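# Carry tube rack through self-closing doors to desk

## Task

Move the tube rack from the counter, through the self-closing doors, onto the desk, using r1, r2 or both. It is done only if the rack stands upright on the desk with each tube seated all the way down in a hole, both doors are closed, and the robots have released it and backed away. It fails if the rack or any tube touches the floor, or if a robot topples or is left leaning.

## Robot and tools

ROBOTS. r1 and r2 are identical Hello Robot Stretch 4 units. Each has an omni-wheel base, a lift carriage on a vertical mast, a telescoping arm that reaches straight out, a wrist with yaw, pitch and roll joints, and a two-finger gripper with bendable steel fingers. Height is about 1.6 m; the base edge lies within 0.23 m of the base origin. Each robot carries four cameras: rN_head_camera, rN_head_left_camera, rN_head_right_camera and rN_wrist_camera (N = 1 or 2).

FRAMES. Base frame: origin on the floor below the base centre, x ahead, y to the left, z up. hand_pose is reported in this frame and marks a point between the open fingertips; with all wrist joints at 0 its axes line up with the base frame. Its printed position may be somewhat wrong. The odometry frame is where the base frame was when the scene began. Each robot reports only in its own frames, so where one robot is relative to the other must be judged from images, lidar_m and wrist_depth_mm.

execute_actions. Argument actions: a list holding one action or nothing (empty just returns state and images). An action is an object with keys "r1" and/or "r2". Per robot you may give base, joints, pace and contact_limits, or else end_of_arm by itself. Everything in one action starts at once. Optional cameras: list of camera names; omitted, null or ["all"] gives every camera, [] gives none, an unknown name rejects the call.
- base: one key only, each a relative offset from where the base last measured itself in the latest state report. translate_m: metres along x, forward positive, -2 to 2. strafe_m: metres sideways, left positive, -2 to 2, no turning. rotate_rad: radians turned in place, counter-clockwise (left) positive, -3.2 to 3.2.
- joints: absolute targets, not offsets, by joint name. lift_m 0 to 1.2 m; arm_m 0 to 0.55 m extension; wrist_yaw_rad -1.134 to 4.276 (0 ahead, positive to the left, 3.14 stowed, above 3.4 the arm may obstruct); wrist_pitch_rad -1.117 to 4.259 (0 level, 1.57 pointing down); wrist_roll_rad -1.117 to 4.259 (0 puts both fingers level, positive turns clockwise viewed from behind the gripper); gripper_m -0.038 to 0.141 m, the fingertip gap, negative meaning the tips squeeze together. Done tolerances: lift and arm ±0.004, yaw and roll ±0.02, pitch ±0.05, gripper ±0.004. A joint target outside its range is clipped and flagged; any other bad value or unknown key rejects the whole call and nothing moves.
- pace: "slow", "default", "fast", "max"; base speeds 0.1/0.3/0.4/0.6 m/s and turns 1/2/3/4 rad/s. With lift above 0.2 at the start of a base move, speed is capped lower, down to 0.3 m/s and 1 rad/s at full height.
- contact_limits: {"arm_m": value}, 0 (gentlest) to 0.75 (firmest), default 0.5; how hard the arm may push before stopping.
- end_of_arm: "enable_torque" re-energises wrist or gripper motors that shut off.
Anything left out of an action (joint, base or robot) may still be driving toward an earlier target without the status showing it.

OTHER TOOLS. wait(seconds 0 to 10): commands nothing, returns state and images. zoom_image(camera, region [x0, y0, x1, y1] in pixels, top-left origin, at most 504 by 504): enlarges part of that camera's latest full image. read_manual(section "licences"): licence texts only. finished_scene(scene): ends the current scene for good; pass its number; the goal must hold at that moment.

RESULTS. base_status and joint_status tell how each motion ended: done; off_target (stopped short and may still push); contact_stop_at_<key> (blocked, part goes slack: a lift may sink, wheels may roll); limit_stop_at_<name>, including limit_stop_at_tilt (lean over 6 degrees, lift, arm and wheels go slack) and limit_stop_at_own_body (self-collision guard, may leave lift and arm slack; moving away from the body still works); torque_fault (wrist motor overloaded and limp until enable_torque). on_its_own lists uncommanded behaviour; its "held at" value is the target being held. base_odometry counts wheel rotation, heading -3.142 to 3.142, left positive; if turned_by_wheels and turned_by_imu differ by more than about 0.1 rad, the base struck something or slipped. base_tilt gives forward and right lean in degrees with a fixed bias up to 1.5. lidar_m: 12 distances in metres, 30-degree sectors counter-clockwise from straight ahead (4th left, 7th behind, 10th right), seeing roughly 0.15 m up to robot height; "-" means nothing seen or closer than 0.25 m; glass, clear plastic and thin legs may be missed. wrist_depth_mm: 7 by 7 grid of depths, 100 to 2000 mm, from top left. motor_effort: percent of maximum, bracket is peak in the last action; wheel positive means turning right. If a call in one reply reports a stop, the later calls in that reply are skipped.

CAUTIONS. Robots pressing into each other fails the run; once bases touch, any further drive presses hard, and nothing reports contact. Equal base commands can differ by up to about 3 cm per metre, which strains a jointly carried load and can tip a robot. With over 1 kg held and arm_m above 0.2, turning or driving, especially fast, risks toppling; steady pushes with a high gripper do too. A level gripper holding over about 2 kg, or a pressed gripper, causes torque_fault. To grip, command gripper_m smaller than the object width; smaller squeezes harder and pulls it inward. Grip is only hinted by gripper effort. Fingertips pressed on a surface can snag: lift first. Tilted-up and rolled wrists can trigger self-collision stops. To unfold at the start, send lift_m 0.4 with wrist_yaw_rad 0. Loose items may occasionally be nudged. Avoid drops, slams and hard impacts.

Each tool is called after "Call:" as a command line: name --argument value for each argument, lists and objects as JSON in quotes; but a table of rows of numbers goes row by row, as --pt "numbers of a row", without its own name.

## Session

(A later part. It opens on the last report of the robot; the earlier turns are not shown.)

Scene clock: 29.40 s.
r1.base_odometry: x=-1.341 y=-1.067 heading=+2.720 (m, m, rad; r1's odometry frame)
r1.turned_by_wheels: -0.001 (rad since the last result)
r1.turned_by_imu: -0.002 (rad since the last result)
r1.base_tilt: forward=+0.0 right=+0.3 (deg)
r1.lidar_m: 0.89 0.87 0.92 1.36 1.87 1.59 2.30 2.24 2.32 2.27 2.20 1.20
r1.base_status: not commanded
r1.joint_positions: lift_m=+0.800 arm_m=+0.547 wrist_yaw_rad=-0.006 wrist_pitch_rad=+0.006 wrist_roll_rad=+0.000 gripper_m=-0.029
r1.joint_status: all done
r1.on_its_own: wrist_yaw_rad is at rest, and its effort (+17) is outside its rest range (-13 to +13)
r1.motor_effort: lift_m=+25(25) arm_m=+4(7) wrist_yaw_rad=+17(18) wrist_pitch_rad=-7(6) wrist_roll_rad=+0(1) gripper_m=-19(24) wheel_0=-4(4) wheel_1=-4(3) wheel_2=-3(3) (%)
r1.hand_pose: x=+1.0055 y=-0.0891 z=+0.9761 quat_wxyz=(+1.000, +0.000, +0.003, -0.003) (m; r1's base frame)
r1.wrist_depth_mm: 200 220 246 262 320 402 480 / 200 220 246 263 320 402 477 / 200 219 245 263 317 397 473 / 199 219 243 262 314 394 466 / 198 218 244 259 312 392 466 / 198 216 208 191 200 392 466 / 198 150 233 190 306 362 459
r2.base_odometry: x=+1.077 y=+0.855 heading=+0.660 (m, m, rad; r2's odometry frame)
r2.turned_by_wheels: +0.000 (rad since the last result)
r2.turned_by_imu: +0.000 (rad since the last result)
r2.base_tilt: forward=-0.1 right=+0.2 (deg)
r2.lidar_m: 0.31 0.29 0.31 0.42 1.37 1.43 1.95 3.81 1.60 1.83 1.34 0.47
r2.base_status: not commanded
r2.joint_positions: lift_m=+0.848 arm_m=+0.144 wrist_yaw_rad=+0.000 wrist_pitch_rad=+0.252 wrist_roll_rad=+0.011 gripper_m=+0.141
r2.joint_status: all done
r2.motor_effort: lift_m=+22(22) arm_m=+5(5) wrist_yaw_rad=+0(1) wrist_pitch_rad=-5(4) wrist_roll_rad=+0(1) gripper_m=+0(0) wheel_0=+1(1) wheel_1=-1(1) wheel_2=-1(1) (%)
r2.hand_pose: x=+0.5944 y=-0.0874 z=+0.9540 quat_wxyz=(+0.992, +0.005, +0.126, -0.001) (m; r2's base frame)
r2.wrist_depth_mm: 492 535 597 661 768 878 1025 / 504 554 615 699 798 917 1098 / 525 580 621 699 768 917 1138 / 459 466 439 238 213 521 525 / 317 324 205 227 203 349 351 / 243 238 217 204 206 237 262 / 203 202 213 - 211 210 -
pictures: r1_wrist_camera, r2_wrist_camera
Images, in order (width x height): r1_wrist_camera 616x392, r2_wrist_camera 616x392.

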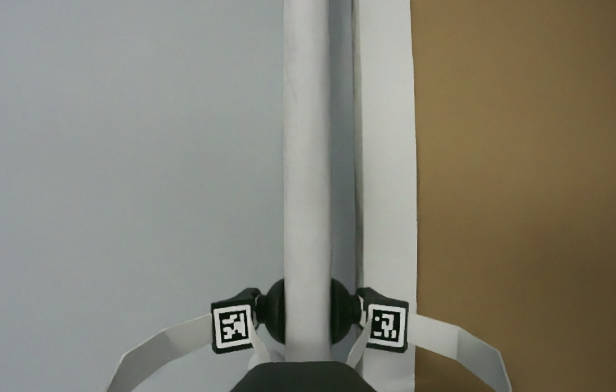

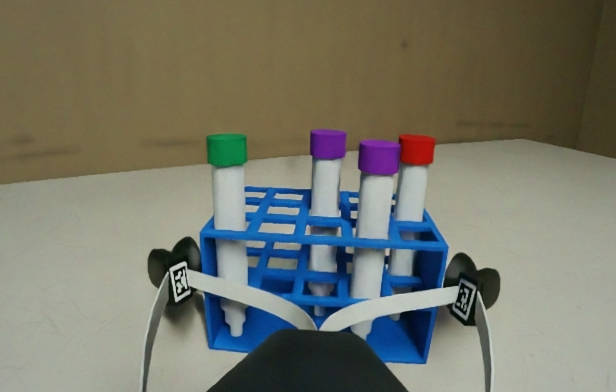

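Call:
execute_actions --actions '[{"r1":{"base":{"strafe_m":-0.06},"joints":{"arm_m":0.03}},"r2":{"joints":{"gripper_m":0.07}}}]' --cameras '["r1_head_left_camera","r1_wrist_camera","r2_wrist_camera"]'

Scene clock: 32.77 s.
r1.base_odometry: x=-1.316 y=-1.012 heading=+2.720 (m, m, rad; r1's odometry frame)
r1.turned_by_wheels: +0.000 (rad since the last result)
r1.turned_by_imu: +0.000 (rad since the last result)
r1.base_tilt: forward=+0.1 right=+0.1 (deg)
r1.lidar_m: 0.44 0.56 0.92 1.37 1.93 1.62 2.26 2.21 2.29 2.19 2.14 0.52
r1.base_status: done
r1.joint_positions: lift_m=+0.800 arm_m=+0.031 wrist_yaw_rad=+0.009 wrist_pitch_rad=+0.009 wrist_roll_rad=+0.000 gripper_m=-0.029
r1.joint_status: all done
r1.on_its_own: wrist_yaw_rad is at rest, and its effort (-24) is outside its rest range (-13 to +13)
r1.motor_effort: lift_m=+25(25) arm_m=-7(12) wrist_yaw_rad=-24(28) wrist_pitch_rad=-15(15) wrist_roll_rad=+0(0) gripper_m=-17(24) wheel_0=+4(8) wheel_1=-1(10) wheel_2=+2(8) (%)
r1.hand_pose: x=+0.4914 y=-0.0850 z=+0.9753 quat_wxyz=(+1.000, +0.000, +0.004, +0.004) (m; r1's base frame)
r1.wrist_depth_mm: 289 278 266 187 248 1118 1336 / 287 276 265 186 248 1138 1336 / 287 274 264 185 246 1118 1308 / 287 276 264 185 245 1118 1308 / 287 274 263 183 246 1098 1336 / 286 274 189 182 241 1138 1336 / 285 151 259 178 241 1098 1308
r2.base_odometry: x=+1.077 y=+0.855 heading=+0.660 (m, m, rad; r2's odometry frame)
r2.turned_by_wheels: +0.000 (rad since the last result)
r2.turned_by_imu: +0.000 (rad since the last result)
r2.base_tilt: forward=-0.1 right=+0.1 (deg)
r2.lidar_m: 0.32 0.29 0.31 0.42 1.38 1.43 1.93 3.80 1.64 1.83 1.37 0.47
r2.base_status: not commanded
r2.joint_positions: lift_m=+0.848 arm_m=+0.144 wrist_yaw_rad=+0.000 wrist_pitch_rad=+0.253 wrist_roll_rad=+0.011 gripper_m=+0.071
r2.joint_status: all done
r2.motor_effort: lift_m=+22(22) arm_m=+5(5) wrist_yaw_rad=+2(0) wrist_pitch_rad=-7(7) wrist_roll_rad=+0(1) gripper_m=-29(29) wheel_0=+1(1) wheel_1=-1(1) wheel_2=-1(1) (%)
r2.hand_pose: x=+0.5943 y=-0.0874 z=+0.9537 quat_wxyz=(+0.992, +0.005, +0.126, -0.001) (m; r2's base frame)
r2.wrist_depth_mm: 492 535 597 661 759 891 1025 / 508 554 615 699 788 931 1098 / 525 580 627 683 198 904 1118 / 452 466 402 224 199 512 525 / 317 324 191 217 188 347 347 / 242 224 193 222 194 182 260 / 202 202 204 - 200 208 -
pictures: r1_head_left_camera, r1_wrist_camera, r2_wrist_camera
Images, in order (width x height): r1_head_left_camera 420x672, r1_wrist_camera 616x392, r2_wrist_camera 616x392.

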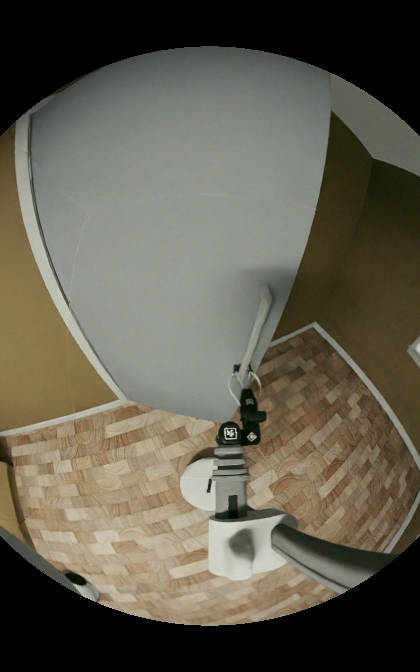

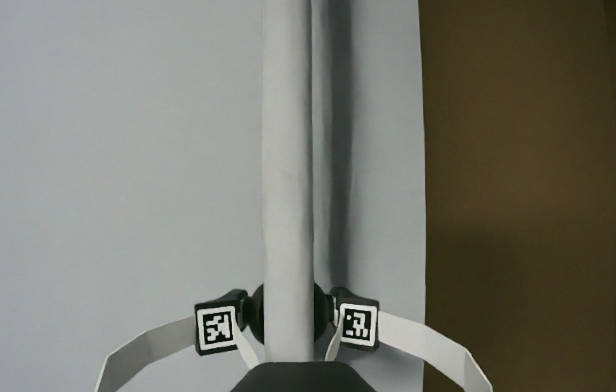

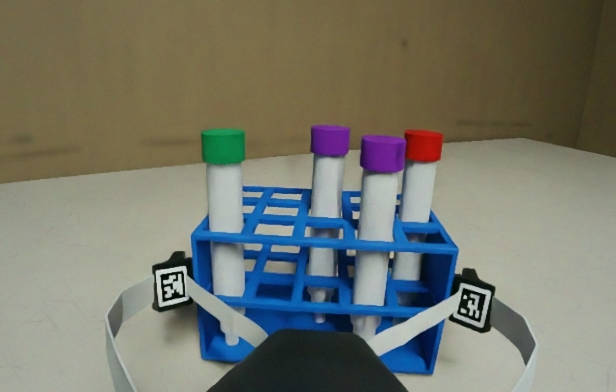

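Call:
execute_actions --actions '[{"r1":{"base":{"strafe_m":0.04}},"r2":{"joints":{"lift_m":0.89}}}]' --cameras '["r2_wrist_camera"]'

Call:
execute_actions --actions '[{"r1":{"base":{"translate_m":-0.17}},"r2":{"base":{"translate_m":-0.2},"joints":{"arm_m":0.0}}}]' --cameras '["r1_wrist_camera","r2_wrist_camera","r2_head_left_camera"]'

Scene clock: 34.43 s.
r1.base_odometry: x=-1.333 y=-1.048 heading=+2.719 (m, m, rad; r1's odometry frame)
r1.turned_by_wheels: -0.001 (rad since the last result)
r1.turned_by_imu: -0.003 (rad since the last result)
r1.base_tilt: forward=-0.1 right=+0.1 (deg)
r1.lidar_m: 0.42 0.55 0.93 1.35 1.88 1.60 2.28 2.22 2.36 2.25 2.19 0.49
r1.base_status: done
r1.joint_positions: lift_m=+0.800 arm_m=+0.031 wrist_yaw_rad=-0.018 wrist_pitch_rad=+0.009 wrist_roll_rad=+0.000 gripper_m=-0.030
r1.joint_status: not commanded
r1.on_its_own: wrist_yaw_rad is at rest, and its effort (+53) is outside its rest range (-13 to +13)
r1.motor_effort: lift_m=+25(25) arm_m=-6(7) wrist_yaw_rad=+53(53) wrist_pitch_rad=-14(14) wrist_roll_rad=+0(1) gripper_m=-15(16) wheel_0=-11(11) wheel_1=-2(6) wheel_2=-6(6) (%)
r1.hand_pose: x=+0.4888 y=-0.0927 z=+0.9753 quat_wxyz=(+1.000, +0.000, +0.004, -0.009) (m; r1's base frame)
r1.wrist_depth_mm: 278 270 260 180 245 1182 1464 / 276 268 260 180 244 1205 1464 / 277 267 258 179 243 1182 1430 / 276 266 258 179 243 1160 1430 / 276 266 258 180 243 1182 1430 / 274 266 258 179 187 1160 1366 / 273 264 176 174 238 160 1464
r2.base_odometry: x=+1.077 y=+0.855 heading=+0.660 (m, m, rad; r2's odometry frame)
r2.turned_by_wheels: +0.000 (rad since the last result)
r2.turned_by_imu: +0.000 (rad since the last result)
r2.base_tilt: forward=-0.2 right=+0.2 (deg)
r2.lidar_m: 0.31 0.29 0.29 0.42 1.37 1.44 1.95 3.81 1.61 1.82 1.35 0.45
r2.base_status: not commanded
r2.joint_positions: lift_m=+0.890 arm_m=+0.144 wrist_yaw_rad=+0.000 wrist_pitch_rad=+0.253 wrist_roll_rad=+0.011 gripper_m=+0.071
r2.joint_status: all done
r2.motor_effort: lift_m=+23(24) arm_m=+5(5) wrist_yaw_rad=+2(2) wrist_pitch_rad=-8(8) wrist_roll_rad=-1(0) gripper_m=-28(28) wheel_0=+1(1) wheel_1=-1(1) wheel_2=-1(1) (%)
r2.hand_pose: x=+0.5943 y=-0.0874 z=+0.9956 quat_wxyz=(+0.992, +0.005, +0.126, -0.001) (m; r2's base frame)
r2.wrist_depth_mm: 492 539 603 661 759 878 1025 / 504 559 621 699 798 931 1098 / 525 580 621 707 199 960 1182 / 530 569 512 224 199 654 661 / 397 413 191 218 188 442 442 / 307 285 193 222 193 182 332 / 257 255 249 - 200 264 -
pictures: r2_wrist_camera
Images, in order (width x height): r2_wrist_camera 616x392.

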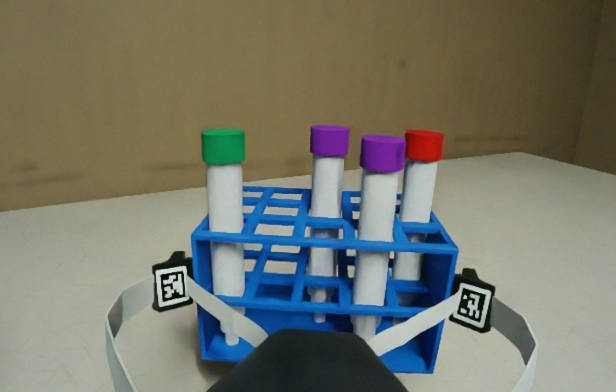

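Scene clock: 36.50 s.
r1.base_odometry: x=-1.178 y=-1.118 heading=+2.721 (m, m, rad; r1's odometry frame)
r1.turned_by_wheels: +0.002 (rad since the last result)
r1.turned_by_imu: +0.003 (rad since the last result)
r1.base_tilt: forward=+0.0 right=+0.0 (deg)
r1.lidar_m: 0.38 0.62 1.11 1.57 1.64 1.35 2.13 2.07 2.17 2.33 2.26 0.46
r1.base_status: done
r1.joint_positions: lift_m=+0.800 arm_m=+0.031 wrist_yaw_rad=+0.029 wrist_pitch_rad=+0.007 wrist_roll_rad=+0.000 gripper_m=-0.030
r1.joint_status: not commanded
r1.on_its_own: wrist_yaw_rad is at rest, and its effort (-83) is outside its rest range (-13 to +13)
r1.motor_effort: lift_m=+25(25) arm_m=-6(6) wrist_yaw_rad=-83(84) wrist_pitch_rad=-9(13) wrist_roll_rad=+0(1) gripper_m=-17(15) wheel_0=+15(17) wheel_1=-1(9) wheel_2=+16(14) (%)
r1.hand_pose: x=+0.4929 y=-0.0790 z=+0.9759 quat_wxyz=(+1.000, +0.000, +0.003, +0.015) (m; r1's base frame)
r1.wrist_depth_mm: 345 301 259 229 211 1255 1464 / 345 297 259 229 209 1255 1499 / 343 296 171 228 209 1281 1464 / 340 296 170 227 208 1255 1499 / 342 293 257 226 208 1255 1430 / 342 296 171 190 204 1255 1430 / 340 156 170 176 154 1255 1397
r2.base_odometry: x=+0.919 y=+0.733 heading=+0.659 (m, m, rad; r2's odometry frame)
r2.turned_by_wheels: +0.000 (rad since the last result)
r2.turned_by_imu: +0.000 (rad since the last result)
r2.base_tilt: forward=-0.1 right=+0.2 (deg)
r2.lidar_m: 0.43 0.46 0.48 1.35 1.28 1.32 1.79 3.63 1.36 1.95 1.84 0.44
r2.base_status: done
r2.joint_positions: lift_m=+0.890 arm_m=+0.002 wrist_yaw_rad=+0.000 wrist_pitch_rad=+0.253 wrist_roll_rad=+0.011 gripper_m=+0.071
r2.joint_status: all done
joint sent to its limit — the command would take r2.arm_m past its lower limit, so that joint was sent only as far as its limit.
r2.motor_effort: lift_m=+23(23) arm_m=-5(5) wrist_yaw_rad=+3(1) wrist_pitch_rad=-9(8) wrist_roll_rad=-1(0) gripper_m=-28(29) wheel_0=-2(3) wheel_1=-1(5) wheel_2=-1(4) (%)
r2.hand_pose: x=+0.4520 y=-0.0874 z=+0.9955 quat_wxyz=(+0.992, +0.005, +0.126, -0.001) (m; r2's base frame)
r2.wrist_depth_mm: 707 768 854 960 1098 1255 1397 / 732 809 917 1008 1160 1366 1464 / 768 820 891 931 195 1255 1430 / 574 591 216 224 200 654 715 / 404 413 191 217 189 609 759 / 310 314 193 222 193 182 842 / 317 368 394 - 200 723 960
pictures: r1_wrist_camera, r2_head_left_camera, r2_wrist_camera
Images, in order (width x height): r1_wrist_camera 616x392, r2_head_left_camera 420x672, r2_wrist_camera 616x392.

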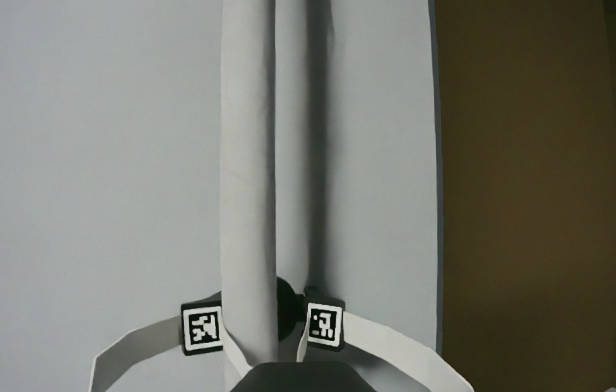

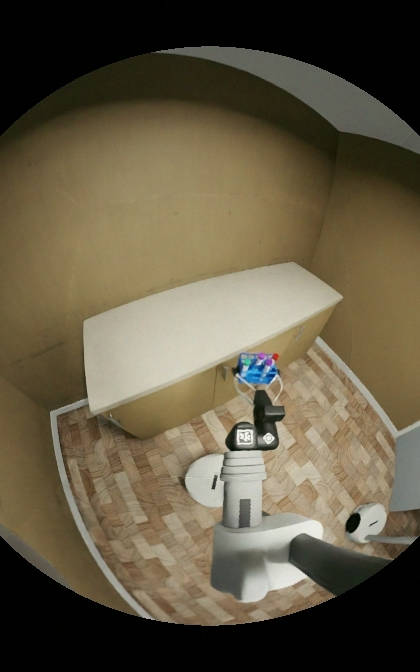

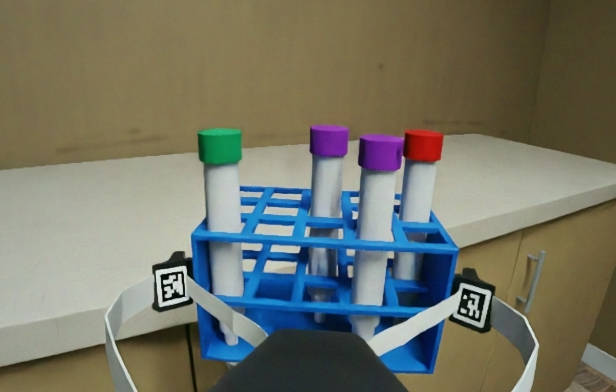

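Call:
execute_actions --actions '[{"r1":{"base":{"strafe_m":0.05},"joints":{"arm_m":0.01},"pace":"slow"},"r2":{"base":{"rotate_rad":0.51},"pace":"slow"}}]' --cameras '["r1_wrist_camera","r1_head_left_camera"]'

Scene clock: 39.47 s.
r1.base_odometry: x=-1.198 y=-1.164 heading=+2.721 (m, m, rad; r1's odometry frame)
r1.turned_by_wheels: +0.000 (rad since the last result)
r1.turned_by_imu: +0.000 (rad since the last result)
r1.base_tilt: forward=+0.1 right=+0.1 (deg)
r1.lidar_m: 0.40 0.63 1.08 1.56 1.77 1.31 2.13 2.10 2.21 2.38 2.30 0.47
r1.base_status: done
r1.joint_positions: lift_m=+0.800 arm_m=+0.011 wrist_yaw_rad=-0.001 wrist_pitch_rad=+0.007 wrist_roll_rad=+0.000 gripper_m=-0.030
r1.joint_status: all done
r1.motor_effort: lift_m=+25(25) arm_m=-8(12) wrist_yaw_rad=+3(83) wrist_pitch_rad=-8(8) wrist_roll_rad=+1(1) gripper_m=-13(16) wheel_0=-4(14) wheel_1=+2(6) wheel_2=+2(17) (%)
r1.hand_pose: x=+0.4706 y=-0.0877 z=+0.9759 quat_wxyz=(+1.000, +0.000, +0.003, +0.000) (m; r1's base frame)
r1.wrist_depth_mm: 359 317 277 174 227 1366 1618 / 359 314 278 172 225 1366 1576 / 357 314 274 172 226 1366 1618 / 355 310 274 172 225 1336 1618 / 353 309 274 171 224 1336 1576 / 355 312 265 171 218 1308 1576 / 351 304 265 167 216 1366 1576
r2.base_odometry: x=+0.919 y=+0.733 heading=+1.169 (m, m, rad; r2's odometry frame)
r2.turned_by_wheels: +0.510 (rad since the last result)
r2.turned_by_imu: +0.513 (rad since the last result)
r2.base_tilt: forward=-0.1 right=+0.2 (deg)
r2.lidar_m: 0.41 0.49 1.36 1.27 1.34 1.76 3.74 1.35 1.92 1.82 0.72 0.42
r2.base_status: done
r2.joint_positions: lift_m=+0.890 arm_m=+0.002 wrist_yaw_rad=+0.000 wrist_pitch_rad=+0.253 wrist_roll_rad=+0.011 gripper_m=+0.071
r2.joint_status: not commanded
r2.motor_effort: lift_m=+23(23) arm_m=-5(4) wrist_yaw_rad=+3(1) wrist_pitch_rad=-8(9) wrist_roll_rad=-1(0) gripper_m=-29(28) wheel_0=-2(5) wheel_1=-1(5) wheel_2=+0(7) (%)
r2.hand_pose: x=+0.4520 y=-0.0874 z=+0.9955 quat_wxyz=(+0.992, +0.005, +0.126, -0.001) (m; r2's base frame)
r2.wrist_depth_mm: 788 778 778 778 778 778 768 / 809 820 809 820 820 809 798 / 854 842 831 842 198 842 831 / 580 591 554 224 202 654 676 / 402 415 192 217 189 442 445 / 309 290 193 223 193 183 332 / 300 298 294 - 200 297 -
pictures: r1_head_left_camera, r1_wrist_camera
Images, in order (width x height): r1_head_left_camera 420x672, r1_wrist_camera 616x392.

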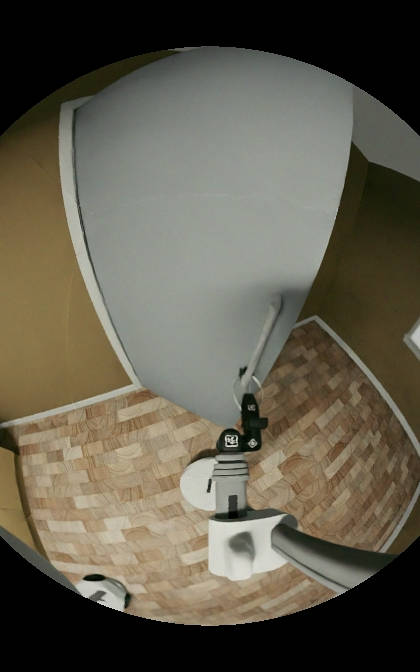

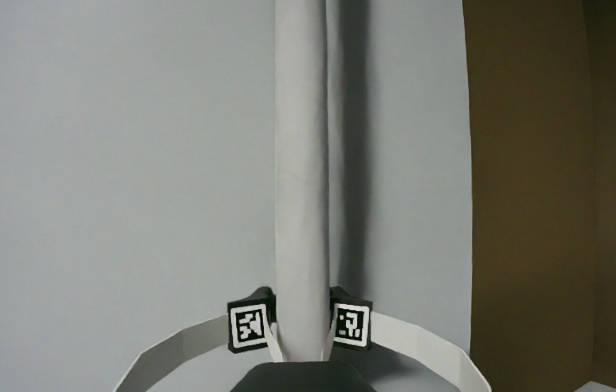

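Call:
execute_actions --actions '[{"r2":{"base":{"translate_m":-2.0}}}]' --cameras '[]'

Call:
execute_actions --actions '[{"r2":{"base":{"rotate_rad":-1.50},"pace":"slow"}}]' --cameras '["r2_head_camera","r2_head_left_camera","r2_wrist_camera"]'

Scene clock: 48.03 s.
r1.base_odometry: x=-1.198 y=-1.164 heading=+2.721 (m, m, rad; r1's odometry frame)
r1.turned_by_wheels: +0.000 (rad since the last result)
r1.turned_by_imu: -0.003 (rad since the last result)
r1.base_tilt: forward=+0.0 right=+0.1 (deg)
r1.lidar_m: 0.39 0.63 1.08 1.53 1.78 1.87 2.12 0.74 0.72 1.13 2.29 0.44
r1.base_status: not commanded
r1.joint_positions: lift_m=+0.800 arm_m=+0.011 wrist_yaw_rad=-0.001 wrist_pitch_rad=+0.007 wrist_roll_rad=+0.000 gripper_m=-0.030
r1.joint_status: not commanded
r1.motor_effort: lift_m=+26(25) arm_m=-7(7) wrist_yaw_rad=+3(3) wrist_pitch_rad=-8(7) wrist_roll_rad=+1(1) gripper_m=-17(13) wheel_0=-4(4) wheel_1=+2(2) wheel_2=+2(2) (%)
r1.hand_pose: x=+0.4706 y=-0.0877 z=+0.9759 quat_wxyz=(+1.000, +0.000, +0.003, +0.000) (m; r1's base frame)
r1.wrist_depth_mm: 359 317 278 173 227 1397 1618 / 357 314 277 173 226 1366 1618 / 357 312 277 172 225 1336 1661 / 355 312 274 171 226 1336 1618 / 353 310 274 171 224 1336 1618 / 353 310 265 171 219 1336 1618 / 349 304 265 167 217 1336 1618
r2.base_odometry: x=+0.136 y=-1.108 heading=+1.169 (m, m, rad; r2's odometry frame)
r2.turned_by_wheels: +0.000 (rad since the last result)
r2.turned_by_imu: +0.005 (rad since the last result)
r2.base_tilt: forward=-0.2 right=+0.2 (deg)
r2.lidar_m: 0.42 1.78 1.27 1.20 1.25 1.67 1.64 1.69 2.03 1.26 0.88 0.42
r2.base_status: done
r2.joint_positions: lift_m=+0.890 arm_m=+0.002 wrist_yaw_rad=+0.000 wrist_pitch_rad=+0.253 wrist_roll_rad=+0.011 gripper_m=+0.071
r2.joint_status: not commanded
r2.motor_effort: lift_m=+23(23) arm_m=-4(5) wrist_yaw_rad=+1(2) wrist_pitch_rad=-8(7) wrist_roll_rad=+0(1) gripper_m=-28(28) wheel_0=-1(4) wheel_1=+1(5) wheel_2=-2(10) (%)
r2.hand_pose: x=+0.4520 y=-0.0874 z=+0.9955 quat_wxyz=(+0.992, +0.005, +0.126, -0.001) (m; r2's base frame)
r2.wrist_depth_mm: 1808 - - - - - - / 1808 - - - - - - / 1808 - - - 198 - - / 1808 - - 224 201 - - / 1808 - 191 219 188 - - / 1661 1537 193 224 193 182 1921 / 1430 1397 1366 - 200 1464 1537
pictures: none
No camera images: the call's "cameras" was empty. Leave "cameras" out to get every camera's image.

Scene clock: 50.83 s.
r1.base_odometry: x=-1.198 y=-1.164 heading=+2.721 (m, m, rad; r1's odometry frame)
r1.turned_by_wheels: +0.000 (rad since the last result)
r1.turned_by_imu: -0.001 (rad since the last result)
r1.base_tilt: forward=-0.1 right=+0.3 (deg)
r1.lidar_m: 0.41 0.60 1.08 1.52 1.77 1.89 2.15 2.08 0.91 0.79 2.32 0.45
r1.base_status: not commanded
r1.joint_positions: lift_m=+0.800 arm_m=+0.011 wrist_yaw_rad=-0.001 wrist_pitch_rad=+0.007 wrist_roll_rad=+0.000 gripper_m=-0.030
r1.joint_status: not commanded
r1.motor_effort: lift_m=+25(25) arm_m=-7(8) wrist_yaw_rad=+3(3) wrist_pitch_rad=-8(8) wrist_roll_rad=+0(0) gripper_m=-17(13) wheel_0=-4(4) wheel_1=+2(2) wheel_2=+2(2) (%)
r1.hand_pose: x=+0.4706 y=-0.0877 z=+0.9759 quat_wxyz=(+1.000, +0.000, +0.003, +0.000) (m; r1's base frame)
r1.wrist_depth_mm: 357 315 278 174 226 1366 1708 / 357 315 276 173 226 1366 1661 / 355 312 276 172 226 1336 1618 / 353 312 272 171 225 1336 1618 / 353 312 273 171 225 1336 1537 / 355 309 266 171 218 1336 1618 / 349 303 266 167 217 1308 1618
r2.base_odometry: x=+0.136 y=-1.108 heading=-0.331 (m, m, rad; r2's odometry frame)
r2.turned_by_wheels: -1.500 (rad since the last result)
r2.turned_by_imu: -1.512 (rad since the last result)
r2.base_tilt: forward=-0.2 right=+0.2 (deg)
r2.lidar_m: 0.40 0.89 1.00 2.47 1.68 1.26 1.20 1.28 1.71 1.60 1.73 0.41
r2.base_status: done
r2.joint_positions: lift_m=+0.890 arm_m=+0.002 wrist_yaw_rad=+0.000 wrist_pitch_rad=+0.253 wrist_roll_rad=+0.011 gripper_m=+0.071
r2.joint_status: not commanded
r2.motor_effort: lift_m=+23(23) arm_m=-5(5) wrist_yaw_rad=+0(2) wrist_pitch_rad=-9(8) wrist_roll_rad=+0(0) gripper_m=-29(28) wheel_0=+2(7) wheel_1=+2(4) wheel_2=+0(11) (%)
r2.hand_pose: x=+0.4520 y=-0.0874 z=+0.9955 quat_wxyz=(+0.992, +0.005, +0.126, -0.001) (m; r2's base frame)
r2.wrist_depth_mm: 1576 1499 - - 1464 1464 1464 / 1661 1618 - - 1537 1537 1537 / 1708 1182 1042 - 199 1618 1576 / 1863 1756 216 225 200 1661 1661 / 1921 1921 191 219 188 1756 1708 / 1661 1618 193 224 193 182 1808 / 1430 1397 1281 - 200 1464 1537
pictures: r2_head_camera, r2_head_left_camera, r2_wrist_camera
Images, in order (width x height): r2_head_camera 420x560, r2_head_left_camera 420x672, r2_wrist_camera 616x392.

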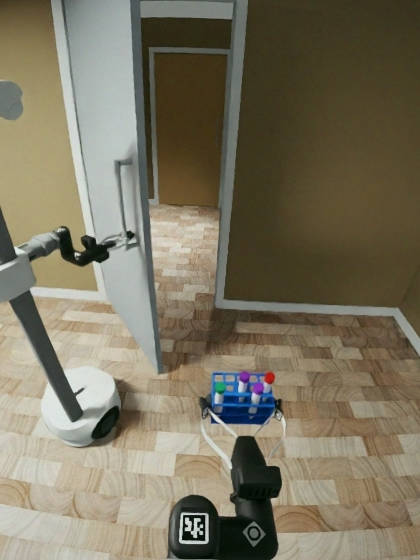

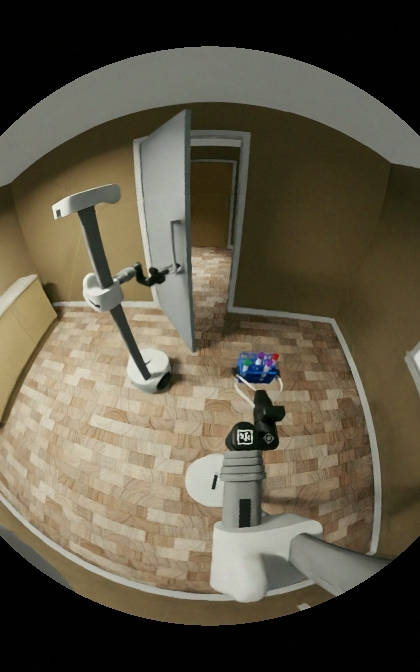

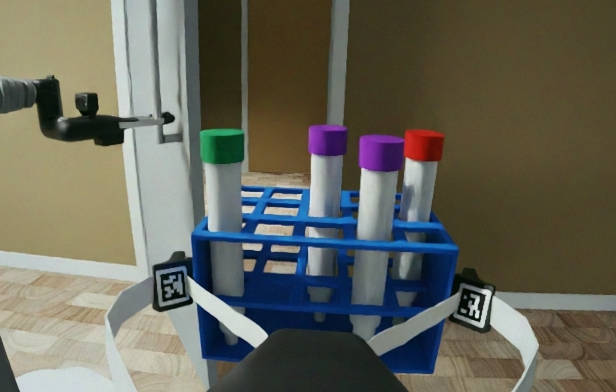

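Call:
execute_actions --actions '[{"r1":{"base":{"translate_m":-0.035},"pace":"slow"},"r2":{"base":{"rotate_rad":0.55},"pace":"slow"}}]' --cameras '[]'

Call:
execute_actions --actions '[{"r1":{"base":{"strafe_m":0.04},"pace":"slow"},"r2":{"base":{"strafe_m":-0.72}}}]' --cameras '["r2_head_camera","r2_head_left_camera"]'

Scene clock: 53.67 s.
r1.base_odometry: x=-1.167 y=-1.178 heading=+2.722 (m, m, rad; r1's odometry frame)
r1.turned_by_wheels: +0.001 (rad since the last result)
r1.turned_by_imu: +0.000 (rad since the last result)
r1.base_tilt: forward=+0.3 right=+0.2 (deg)
r1.lidar_m: 0.41 0.64 1.12 1.59 1.76 1.89 2.11 2.04 0.62 0.63 2.32 0.45
r1.base_status: done
r1.joint_positions: lift_m=+0.800 arm_m=+0.011 wrist_yaw_rad=+0.013 wrist_pitch_rad=+0.006 wrist_roll_rad=+0.000 gripper_m=-0.030
r1.joint_status: not commanded
r1.on_its_own: wrist_yaw_rad is at rest, and its effort (-37) is outside its rest range (-13 to +13)
r1.motor_effort: lift_m=+25(25) arm_m=-8(7) wrist_yaw_rad=-37(37) wrist_pitch_rad=-8(7) wrist_roll_rad=+0(1) gripper_m=-14(17) wheel_0=+5(7) wheel_1=-2(6) wheel_2=+8(9) (%)
r1.hand_pose: x=+0.4718 y=-0.0837 z=+0.9760 quat_wxyz=(+1.000, +0.000, +0.003, +0.006) (m; r1's base frame)
r1.wrist_depth_mm: 384 327 279 232 217 1397 1661 / 384 325 277 234 218 1366 1618 / 384 322 276 232 218 1336 1576 / 382 320 276 230 216 1336 1618 / 382 320 274 230 216 1308 1576 / 379 320 181 177 210 1336 1618 / 375 151 264 166 173 1308 1576
r2.base_odometry: x=+0.136 y=-1.108 heading=+0.219 (m, m, rad; r2's odometry frame)
r2.turned_by_wheels: +0.550 (rad since the last result)
r2.turned_by_imu: +0.554 (rad since the last result)
r2.base_tilt: forward=-0.1 right=+0.2 (deg)
r2.lidar_m: 0.42 0.98 2.46 1.63 1.22 1.19 1.31 1.70 1.61 1.71 1.99 0.43
r2.base_status: done
r2.joint_positions: lift_m=+0.890 arm_m=+0.002 wrist_yaw_rad=+0.000 wrist_pitch_rad=+0.253 wrist_roll_rad=+0.011 gripper_m=+0.071
r2.joint_status: not commanded
r2.motor_effort: lift_m=+23(23) arm_m=-4(4) wrist_yaw_rad=+0(1) wrist_pitch_rad=-8(8) wrist_roll_rad=-1(1) gripper_m=-30(28) wheel_0=-3(1) wheel_1=-1(4) wheel_2=-1(2) (%)
r2.hand_pose: x=+0.4520 y=-0.0874 z=+0.9955 quat_wxyz=(+0.992, +0.005, +0.126, -0.001) (m; r2's base frame)
r2.wrist_depth_mm: - - 668 1863 1397 - - / - - 668 1756 1336 - - / - - 707 - 194 - - / - - 216 225 200 - - / - - 192 219 189 - - / 1708 1576 193 223 194 182 1464 / 1397 1397 878 - 200 1464 1464
pictures: none
No camera images: the call's "cameras" was empty. Leave "cameras" out to get every camera's image.

Scene clock: 57.40 s.
r1.base_odometry: x=-1.183 y=-1.214 heading=+2.721 (m, m, rad; r1's odometry frame)
r1.turned_by_wheels: -0.001 (rad since the last result)
r1.turned_by_imu: -0.003 (rad since the last result)
r1.base_tilt: forward=+0.1 right=+0.2 (deg)
r1.lidar_m: 0.39 0.64 1.07 1.54 1.72 1.86 2.14 2.07 2.20 1.20 1.09 0.44
r1.base_status: done
r1.joint_positions: lift_m=+0.800 arm_m=+0.011 wrist_yaw_rad=-0.010 wrist_pitch_rad=+0.006 wrist_roll_rad=+0.000 gripper_m=-0.030
r1.joint_status: not commanded
r1.on_its_own: wrist_yaw_rad is at rest, and its effort (+28) is outside its rest range (-13 to +13)
r1.motor_effort: lift_m=+25(26) arm_m=-6(7) wrist_yaw_rad=+28(37) wrist_pitch_rad=-7(8) wrist_roll_rad=-1(1) gripper_m=-12(17) wheel_0=-9(8) wheel_1=+1(7) wheel_2=-5(6) (%)
r1.hand_pose: x=+0.4696 y=-0.0902 z=+0.9760 quat_wxyz=(+1.000, +0.000, +0.003, -0.005) (m; r1's base frame)
r1.wrist_depth_mm: 382 329 283 169 224 210 1708 / 377 325 282 167 223 211 1756 / 377 322 278 167 224 208 1756 / 373 322 278 166 223 207 1661 / 375 320 278 165 223 206 1661 / 377 322 272 165 211 206 1661 / 370 322 263 150 216 199 1661
r2.base_odometry: x=+0.293 y=-1.811 heading=+0.219 (m, m, rad; r2's odometry frame)
r2.turned_by_wheels: +0.000 (rad since the last result)
r2.turned_by_imu: +0.000 (rad since the last result)
r2.base_tilt: forward=-0.1 right=+0.1 (deg)
r2.lidar_m: 0.41 1.20 1.32 2.17 1.66 1.61 1.42 1.04 1.00 1.13 1.56 0.43
r2.base_status: done
r2.joint_positions: lift_m=+0.890 arm_m=+0.002 wrist_yaw_rad=+0.000 wrist_pitch_rad=+0.253 wrist_roll_rad=+0.011 gripper_m=+0.071
r2.joint_status: not commanded
r2.motor_effort: lift_m=+23(23) arm_m=-5(4) wrist_yaw_rad=+1(1) wrist_pitch_rad=-9(8) wrist_roll_rad=-1(1) gripper_m=-28(28) wheel_0=-2(12) wheel_1=+1(9) wheel_2=+0(1) (%)
r2.hand_pose: x=+0.4520 y=-0.0874 z=+0.9955 quat_wxyz=(+0.992, +0.005, +0.126, -0.001) (m; r2's base frame)
r2.wrist_depth_mm: - 960 1430 - - 1078 976 / - 991 1499 - - 1138 1008 / - 1025 1205 - 201 1160 1025 / - - 1118 225 202 1205 1060 / - - 191 218 189 1182 1098 / 1661 1118 194 224 195 183 1138 / 1138 1366 1205 - 200 1336 1160
pictures: r2_head_camera, r2_head_left_camera
Images, in order (width x height): r2_head_camera 420x560, r2_head_left_camera 420x672.

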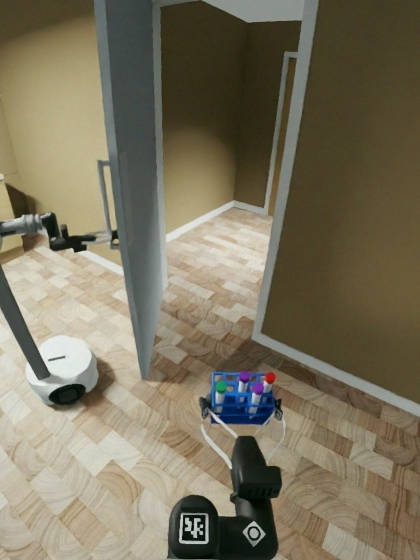

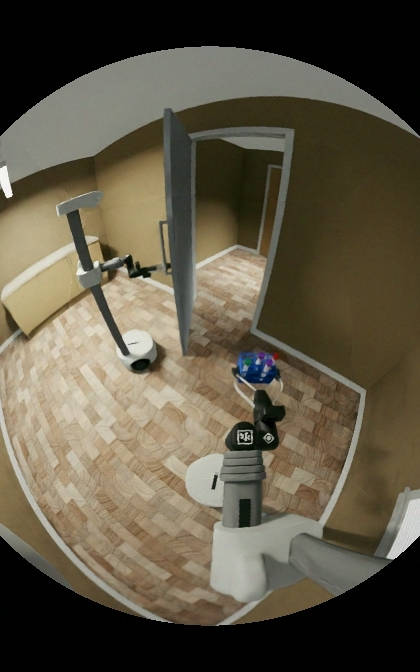

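Call:
execute_actions --actions '[{"r1":{"base":{"translate_m":-0.025},"pace":"slow"},"r2":{"base":{"translate_m":1.3}}}]' --cameras '["r2_head_camera","r2_head_left_camera","r2_head_right_camera"]'

Scene clock: 63.57 s.
r1.base_odometry: x=-1.160 y=-1.225 heading=+2.720 (m, m, rad; r1's odometry frame)
r1.turned_by_wheels: +0.000 (rad since the last result)
r1.turned_by_imu: -0.002 (rad since the last result)
r1.base_tilt: forward=+0.2 right=+0.3 (deg)
r1.lidar_m: 0.39 0.66 1.11 1.60 1.70 1.80 2.14 2.07 2.18 2.44 2.37 0.46
r1.base_status: done
r1.joint_positions: lift_m=+0.800 arm_m=+0.011 wrist_yaw_rad=-0.001 wrist_pitch_rad=+0.006 wrist_roll_rad=+0.000 gripper_m=-0.030
r1.joint_status: not commanded
r1.motor_effort: lift_m=+25(25) arm_m=-6(6) wrist_yaw_rad=+3(28) wrist_pitch_rad=-8(7) wrist_roll_rad=+0(0) gripper_m=-16(15) wheel_0=-3(11) wheel_1=-2(4) wheel_2=+0(4) (%)
r1.hand_pose: x=+0.4704 y=-0.0877 z=+0.9760 quat_wxyz=(+1.000, +0.000, +0.003, +0.000) (m; r1's base frame)
r1.wrist_depth_mm: 407 342 289 173 223 530 1708 / 407 338 286 173 223 211 1661 / 402 336 286 172 222 209 1661 / 402 334 283 171 222 208 1708 / 402 332 285 171 221 208 1661 / 399 334 273 172 213 208 1708 / 394 334 271 165 212 201 1708
r2.base_odometry: x=+1.562 y=-1.529 heading=+0.219 (m, m, rad; r2's odometry frame)
r2.turned_by_wheels: +0.000 (rad since the last result)
r2.turned_by_imu: -0.005 (rad since the last result)
r2.base_tilt: forward=-0.1 right=+0.2 (deg)
r2.lidar_m: 0.42 0.48 0.36 0.34 0.36 2.69 2.39 1.82 1.39 0.60 0.44 0.44
r2.base_status: done
r2.joint_positions: lift_m=+0.890 arm_m=+0.002 wrist_yaw_rad=+0.000 wrist_pitch_rad=+0.253 wrist_roll_rad=+0.011 gripper_m=+0.071
r2.joint_status: not commanded
r2.motor_effort: lift_m=+23(23) arm_m=-4(5) wrist_yaw_rad=+2(0) wrist_pitch_rad=-8(8) wrist_roll_rad=-1(1) gripper_m=-29(30) wheel_0=+1(3) wheel_1=+0(7) wheel_2=+0(5) (%)
r2.hand_pose: x=+0.4520 y=-0.0874 z=+0.9955 quat_wxyz=(+0.992, +0.005, +0.126, -0.001) (m; r2's base frame)
r2.wrist_depth_mm: 564 1229 1499 - - - 1863 / 580 1255 1576 - - - - / 597 1308 1499 - 199 - - / 621 1397 216 225 200 - - / 603 1397 193 216 189 - - / 597 699 194 222 194 182 1808 / 597 1098 1397 - 200 1499 1499
pictures: r2_head_camera, r2_head_left_camera, r2_head_right_camera
Images, in order (width x height): r2_head_camera 420x560, r2_head_left_camera 420x672, r2_head_right_camera 420x672.

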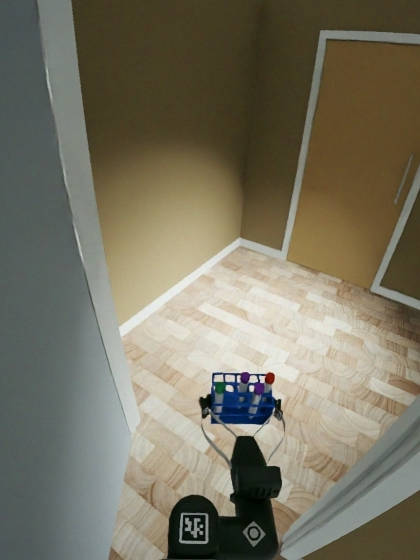

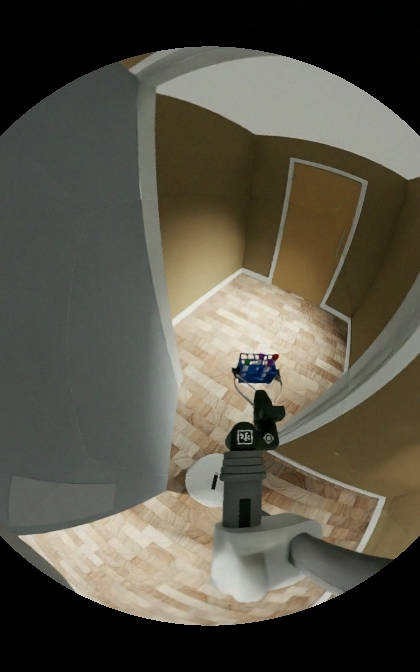

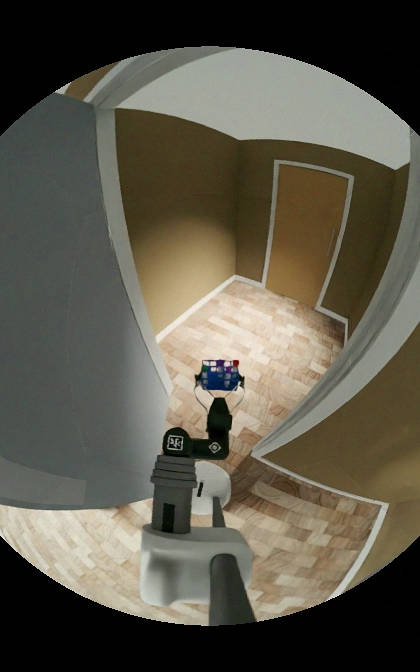

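Call:
execute_actions --actions '[{"r2":{"base":{"translate_m":0.28}}}]' --cameras '[]'

Call:
execute_actions --actions '[{"r1":{"joints":{"gripper_m":0.0},"pace":"slow"},"r2":{"base":{"strafe_m":0.1},"pace":"slow"}}]' --cameras '["r2_head_left_camera","r2_head_right_camera"]'

Scene clock: 66.53 s.
r1.base_odometry: x=-1.160 y=-1.225 heading=+2.720 (m, m, rad; r1's odometry frame)
r1.turned_by_wheels: +0.000 (rad since the last result)
r1.turned_by_imu: -0.001 (rad since the last result)
r1.base_tilt: forward=+0.1 right=+0.1 (deg)
r1.lidar_m: 0.40 0.65 1.09 1.59 1.71 1.83 2.12 2.05 2.20 2.44 2.36 0.45
r1.base_status: not commanded
r1.joint_positions: lift_m=+0.800 arm_m=+0.011 wrist_yaw_rad=-0.001 wrist_pitch_rad=+0.006 wrist_roll_rad=+0.000 gripper_m=-0.030
r1.joint_status: not commanded
r1.motor_effort: lift_m=+25(25) arm_m=-6(6) wrist_yaw_rad=+2(2) wrist_pitch_rad=-7(7) wrist_roll_rad=+0(1) gripper_m=-16(13) wheel_0=-4(4) wheel_1=-2(2) wheel_2=+0(0) (%)
r1.hand_pose: x=+0.4704 y=-0.0877 z=+0.9760 quat_wxyz=(+1.000, +0.000, +0.003, +0.000) (m; r1's base frame)
r1.wrist_depth_mm: 404 340 290 173 223 1397 1756 / 407 338 283 173 223 212 1708 / 404 336 285 172 222 208 1661 / 399 334 285 172 222 208 1708 / 399 334 282 171 221 208 1618 / 402 332 273 172 213 207 1661 / 392 332 273 165 213 201 1661
r2.base_odometry: x=+1.835 y=-1.468 heading=+0.219 (m, m, rad; r2's odometry frame)
r2.turned_by_wheels: +0.000 (rad since the last result)
r2.turned_by_imu: -0.001 (rad since the last result)
r2.base_tilt: forward=-0.2 right=+0.2 (deg)
r2.lidar_m: 0.42 0.51 0.36 0.34 0.38 0.50 2.61 1.97 0.63 0.36 1.35 0.42
r2.base_status: done
r2.joint_positions: lift_m=+0.890 arm_m=+0.002 wrist_yaw_rad=+0.000 wrist_pitch_rad=+0.253 wrist_roll_rad=+0.011 gripper_m=+0.071
r2.joint_status: not commanded
r2.motor_effort: lift_m=+23(23) arm_m=-5(5) wrist_yaw_rad=+1(2) wrist_pitch_rad=-8(8) wrist_roll_rad=-1(1) gripper_m=-29(29) wheel_0=+2(9) wheel_1=-1(5) wheel_2=+2(13) (%)
r2.hand_pose: x=+0.4520 y=-0.0874 z=+0.9956 quat_wxyz=(+0.992, +0.005, +0.126, -0.001) (m; r2's base frame)
r2.wrist_depth_mm: 931 1078 1366 1756 - 1921 1708 / 946 1098 1397 1808 - - 1756 / 960 1160 1336 1756 197 - 1808 / 1008 1182 1366 225 199 - 1863 / 1042 1205 192 218 191 - - / 1042 1160 194 222 194 182 1808 / 1098 1308 1397 - 200 1464 1464
pictures: none
No camera images: the call's "cameras" was empty. Leave "cameras" out to get every camera's image.

Scene clock: 68.70 s.
r1.base_odometry: x=-1.160 y=-1.225 heading=+2.720 (m, m, rad; r1's odometry frame)
r1.turned_by_wheels: +0.000 (rad since the last result)
r1.turned_by_imu: -0.001 (rad since the last result)
r1.base_tilt: forward=+0.0 right=+0.2 (deg)
r1.lidar_m: 0.42 0.67 1.11 1.60 1.71 1.84 2.12 2.06 2.18 2.40 2.37 0.46
r1.base_status: not commanded
r1.joint_positions: lift_m=+0.800 arm_m=+0.011 wrist_yaw_rad=-0.004 wrist_pitch_rad=+0.006 wrist_roll_rad=+0.000 gripper_m=+0.000
r1.joint_status: all done
r1.motor_effort: lift_m=+25(25) arm_m=-6(6) wrist_yaw_rad=+11(12) wrist_pitch_rad=-7(7) wrist_roll_rad=+0(0) gripper_m=-5(12) wheel_0=-4(4) wheel_1=-2(2) wheel_2=+0(0) (%)
r1.hand_pose: x=+0.4701 y=-0.0885 z=+0.9760 quat_wxyz=(+1.000, +0.000, +0.003, -0.002) (m; r1's base frame)
r1.wrist_depth_mm: 407 343 293 180 229 1464 1756 / 407 342 290 179 228 1464 1708 / 404 342 290 178 227 225 1708 / 404 336 289 178 226 213 1708 / 399 338 289 176 226 213 1661 / 399 336 281 176 217 215 1661 / 397 342 270 166 198 1397 1661
r2.base_odometry: x=+1.813 y=-1.370 heading=+0.219 (m, m, rad; r2's odometry frame)
r2.turned_by_wheels: +0.000 (rad since the last result)
r2.turned_by_imu: +0.000 (rad since the last result)
r2.base_tilt: forward=-0.1 right=+0.2 (deg)
r2.lidar_m: 0.42 0.36 0.25 0.25 0.25 0.35 2.74 2.07 0.85 0.46 1.48 0.42
r2.base_status: done
r2.joint_positions: lift_m=+0.890 arm_m=+0.002 wrist_yaw_rad=+0.000 wrist_pitch_rad=+0.253 wrist_roll_rad=+0.011 gripper_m=+0.071
r2.joint_status: not commanded
r2.motor_effort: lift_m=+23(22) arm_m=-5(5) wrist_yaw_rad=+1(1) wrist_pitch_rad=-8(7) wrist_roll_rad=-1(1) gripper_m=-27(28) wheel_0=-3(6) wheel_1=+1(6) wheel_2=+0(1) (%)
r2.hand_pose: x=+0.4520 y=-0.0874 z=+0.9956 quat_wxyz=(+0.992, +0.005, +0.126, -0.001) (m; r2's base frame)
r2.wrist_depth_mm: 854 1008 1205 1618 - - 1808 / 866 1025 1281 1661 - - 1808 / 904 1078 1255 1576 194 - 1863 / 931 1118 216 224 199 - 1921 / 931 1160 192 218 190 - - / 439 1060 193 223 193 183 1921 / 445 1229 1366 - 200 1464 1537
pictures: r2_head_left_camera, r2_head_right_camera
Images, in order (width x height): r2_head_left_camera 420x672, r2_head_right_camera 420x672.

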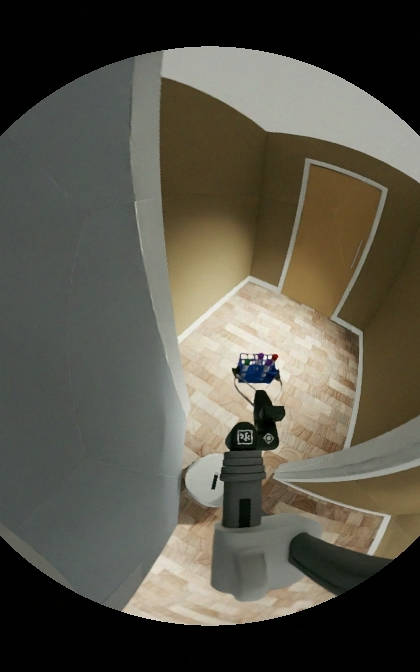

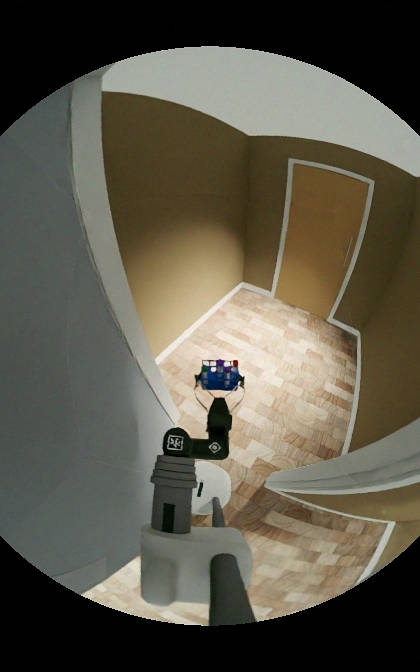

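Call:
execute_actions --actions '[{"r1":{"joints":{"gripper_m":0.08},"pace":"slow"},"r2":{"base":{"rotate_rad":-0.6},"pace":"slow"}}]' --cameras '["r1_wrist_camera"]'

Call:
execute_actions --actions '[{"r1":{"base":{"translate_m":-0.13},"pace":"fast"}}]' --cameras '["r1_head_left_camera","r1_head_right_camera","r2_head_left_camera"]'

Scene clock: 72.37 s.
r1.base_odometry: x=-1.160 y=-1.225 heading=+2.720 (m, m, rad; r1's odometry frame)
r1.turned_by_wheels: +0.000 (rad since the last result)
r1.turned_by_imu: -0.001 (rad since the last result)
r1.base_tilt: forward=+0.3 right=+0.3 (deg)
r1.lidar_m: 0.48 0.70 1.12 1.59 1.71 1.85 2.13 2.06 2.19 2.45 2.37 0.48
r1.base_status: not commanded
r1.joint_positions: lift_m=+0.800 arm_m=+0.011 wrist_yaw_rad=+0.000 wrist_pitch_rad=+0.006 wrist_roll_rad=+0.000 gripper_m=+0.080
r1.joint_status: all done
r1.motor_effort: lift_m=+25(25) arm_m=-6(6) wrist_yaw_rad=+1(11) wrist_pitch_rad=-7(7) wrist_roll_rad=+1(1) gripper_m=+0(7) wheel_0=-4(4) wheel_1=-2(2) wheel_2=+0(0) (%)
r1.hand_pose: x=+0.4704 y=-0.0876 z=+0.9760 quat_wxyz=(+1.000, +0.000, +0.003, +0.000) (m; r1's base frame)
r1.wrist_depth_mm: 469 413 359 320 282 1464 1661 / 466 410 362 322 282 1397 1708 / 462 402 355 317 281 276 1618 / 462 402 353 319 282 272 1708 / 459 402 355 319 281 274 1661 / 459 404 208 317 212 273 1661 / 462 394 353 152 265 264 1708
r2.base_odometry: x=+1.813 y=-1.370 heading=-0.381 (m, m, rad; r2's odometry frame)
r2.turned_by_wheels: -0.600 (rad since the last result)
r2.turned_by_imu: -0.605 (rad since the last result)
r2.base_tilt: forward=-0.2 right=+0.2 (deg)
r2.lidar_m: 0.41 1.62 0.36 0.25 - 0.25 0.25 2.93 2.12 1.08 0.46 0.42
r2.base_status: done
r2.joint_positions: lift_m=+0.890 arm_m=+0.002 wrist_yaw_rad=+0.000 wrist_pitch_rad=+0.253 wrist_roll_rad=+0.011 gripper_m=+0.071
r2.joint_status: not commanded
r2.motor_effort: lift_m=+22(22) arm_m=-5(4) wrist_yaw_rad=+0(1) wrist_pitch_rad=-8(8) wrist_roll_rad=+0(1) gripper_m=-29(28) wheel_0=+0(4) wheel_1=+1(5) wheel_2=+1(4) (%)
r2.hand_pose: x=+0.4520 y=-0.0874 z=+0.9956 quat_wxyz=(+0.992, +0.005, +0.126, -0.001) (m; r2's base frame)
r2.wrist_depth_mm: 1576 - - - - 1921 1336 / 1618 - - - - 1863 1336 / 1618 - - - 197 1863 1281 / 1661 - 216 224 200 1808 1281 / 1661 - 191 217 189 1708 1281 / 1576 1576 193 223 194 183 1255 / 1397 1464 1397 - 200 1499 1205
pictures: r1_wrist_camera
Images, in order (width x height): r1_wrist_camera 616x392.

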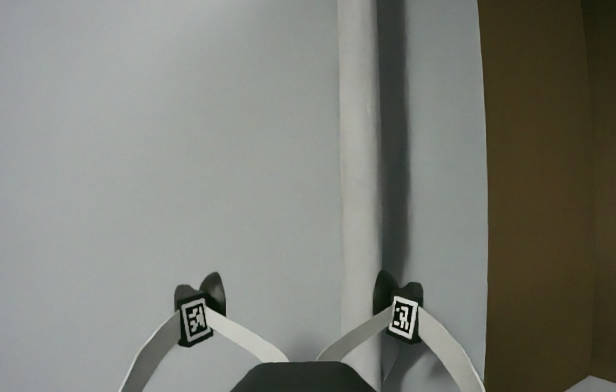

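Scene clock: 73.87 s.
r1.base_odometry: x=-1.041 y=-1.278 heading=+2.720 (m, m, rad; r1's odometry frame)
r1.turned_by_wheels: +0.000 (rad since the last result)
r1.turned_by_imu: +0.000 (rad since the last result)
r1.base_tilt: forward=+0.1 right=+0.3 (deg)
r1.lidar_m: 0.57 0.84 1.23 1.70 1.66 1.77 2.00 1.93 2.05 2.49 2.42 0.66
r1.base_status: done
r1.joint_positions: lift_m=+0.800 arm_m=+0.011 wrist_yaw_rad=+0.000 wrist_pitch_rad=+0.006 wrist_roll_rad=+0.000 gripper_m=+0.080
r1.joint_status: not commanded
r1.motor_effort: lift_m=+25(25) arm_m=-6(6) wrist_yaw_rad=+0(1) wrist_pitch_rad=-7(7) wrist_roll_rad=+0(1) gripper_m=-1(3) wheel_0=-1(6) wheel_1=+0(5) wheel_2=-2(11) (%)
r1.hand_pose: x=+0.4704 y=-0.0874 z=+0.9760 quat_wxyz=(+1.000, +0.000, +0.003, +0.000) (m; r1's base frame)
r1.wrist_depth_mm: 654 574 496 452 410 1576 1863 / 661 569 504 449 410 1576 1921 / 654 569 500 445 410 1618 1921 / 647 569 500 445 413 1576 1921 / 654 574 492 445 410 1576 1921 / 640 564 209 442 211 1576 1863 / 647 554 496 144 404 1537 1921
r2.base_odometry: x=+1.813 y=-1.370 heading=-0.381 (m, m, rad; r2's odometry frame)
r2.turned_by_wheels: +0.000 (rad since the last result)
r2.turned_by_imu: +0.000 (rad since the last result)
r2.base_tilt: forward=-0.1 right=+0.2 (deg)
r2.lidar_m: 0.41 1.62 0.37 0.25 - 0.25 0.27 2.94 2.11 1.10 0.46 0.42
r2.base_status: not commanded
r2.joint_positions: lift_m=+0.890 arm_m=+0.002 wrist_yaw_rad=+0.000 wrist_pitch_rad=+0.253 wrist_roll_rad=+0.011 gripper_m=+0.071
r2.joint_status: not commanded
r2.motor_effort: lift_m=+22(23) arm_m=-4(5) wrist_yaw_rad=+3(0) wrist_pitch_rad=-8(8) wrist_roll_rad=+0(1) gripper_m=-29(28) wheel_0=+0(0) wheel_1=+1(1) wheel_2=+2(1) (%)
r2.hand_pose: x=+0.4520 y=-0.0874 z=+0.9956 quat_wxyz=(+0.992, +0.005, +0.126, -0.001) (m; r2's base frame)
r2.wrist_depth_mm: 1576 - - - - 1863 1366 / 1618 - - - - 1983 1308 / 1576 - - - 197 1983 1281 / 1661 - 216 224 198 1863 1255 / 1661 - 192 218 189 1708 1229 / 1576 1537 194 223 193 183 1255 / 1464 1397 1397 - 200 1464 1182
pictures: r1_head_left_camera, r1_head_right_camera, r2_head_left_camera
Images, in order (width x height): r1_head_left_camera 420x672, r1_head_right_camera 420x672, r2_head_left_camera 420x672.

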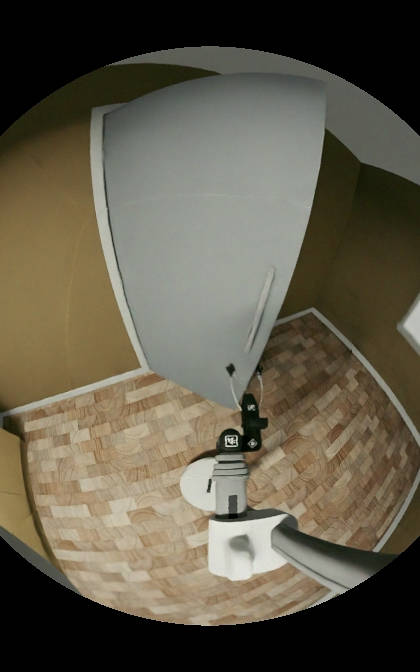

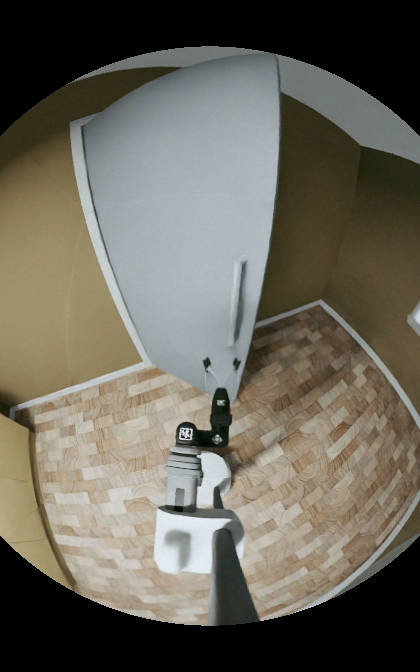

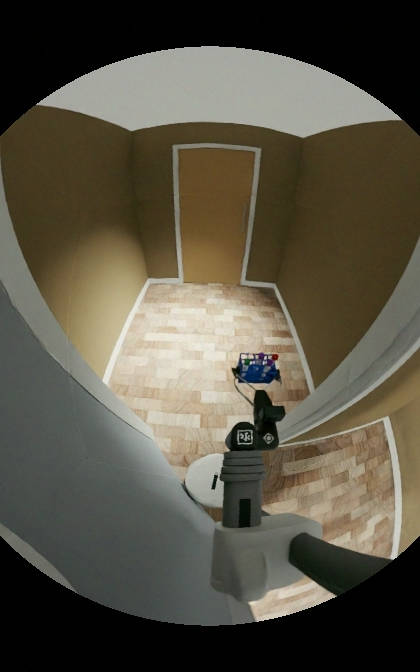

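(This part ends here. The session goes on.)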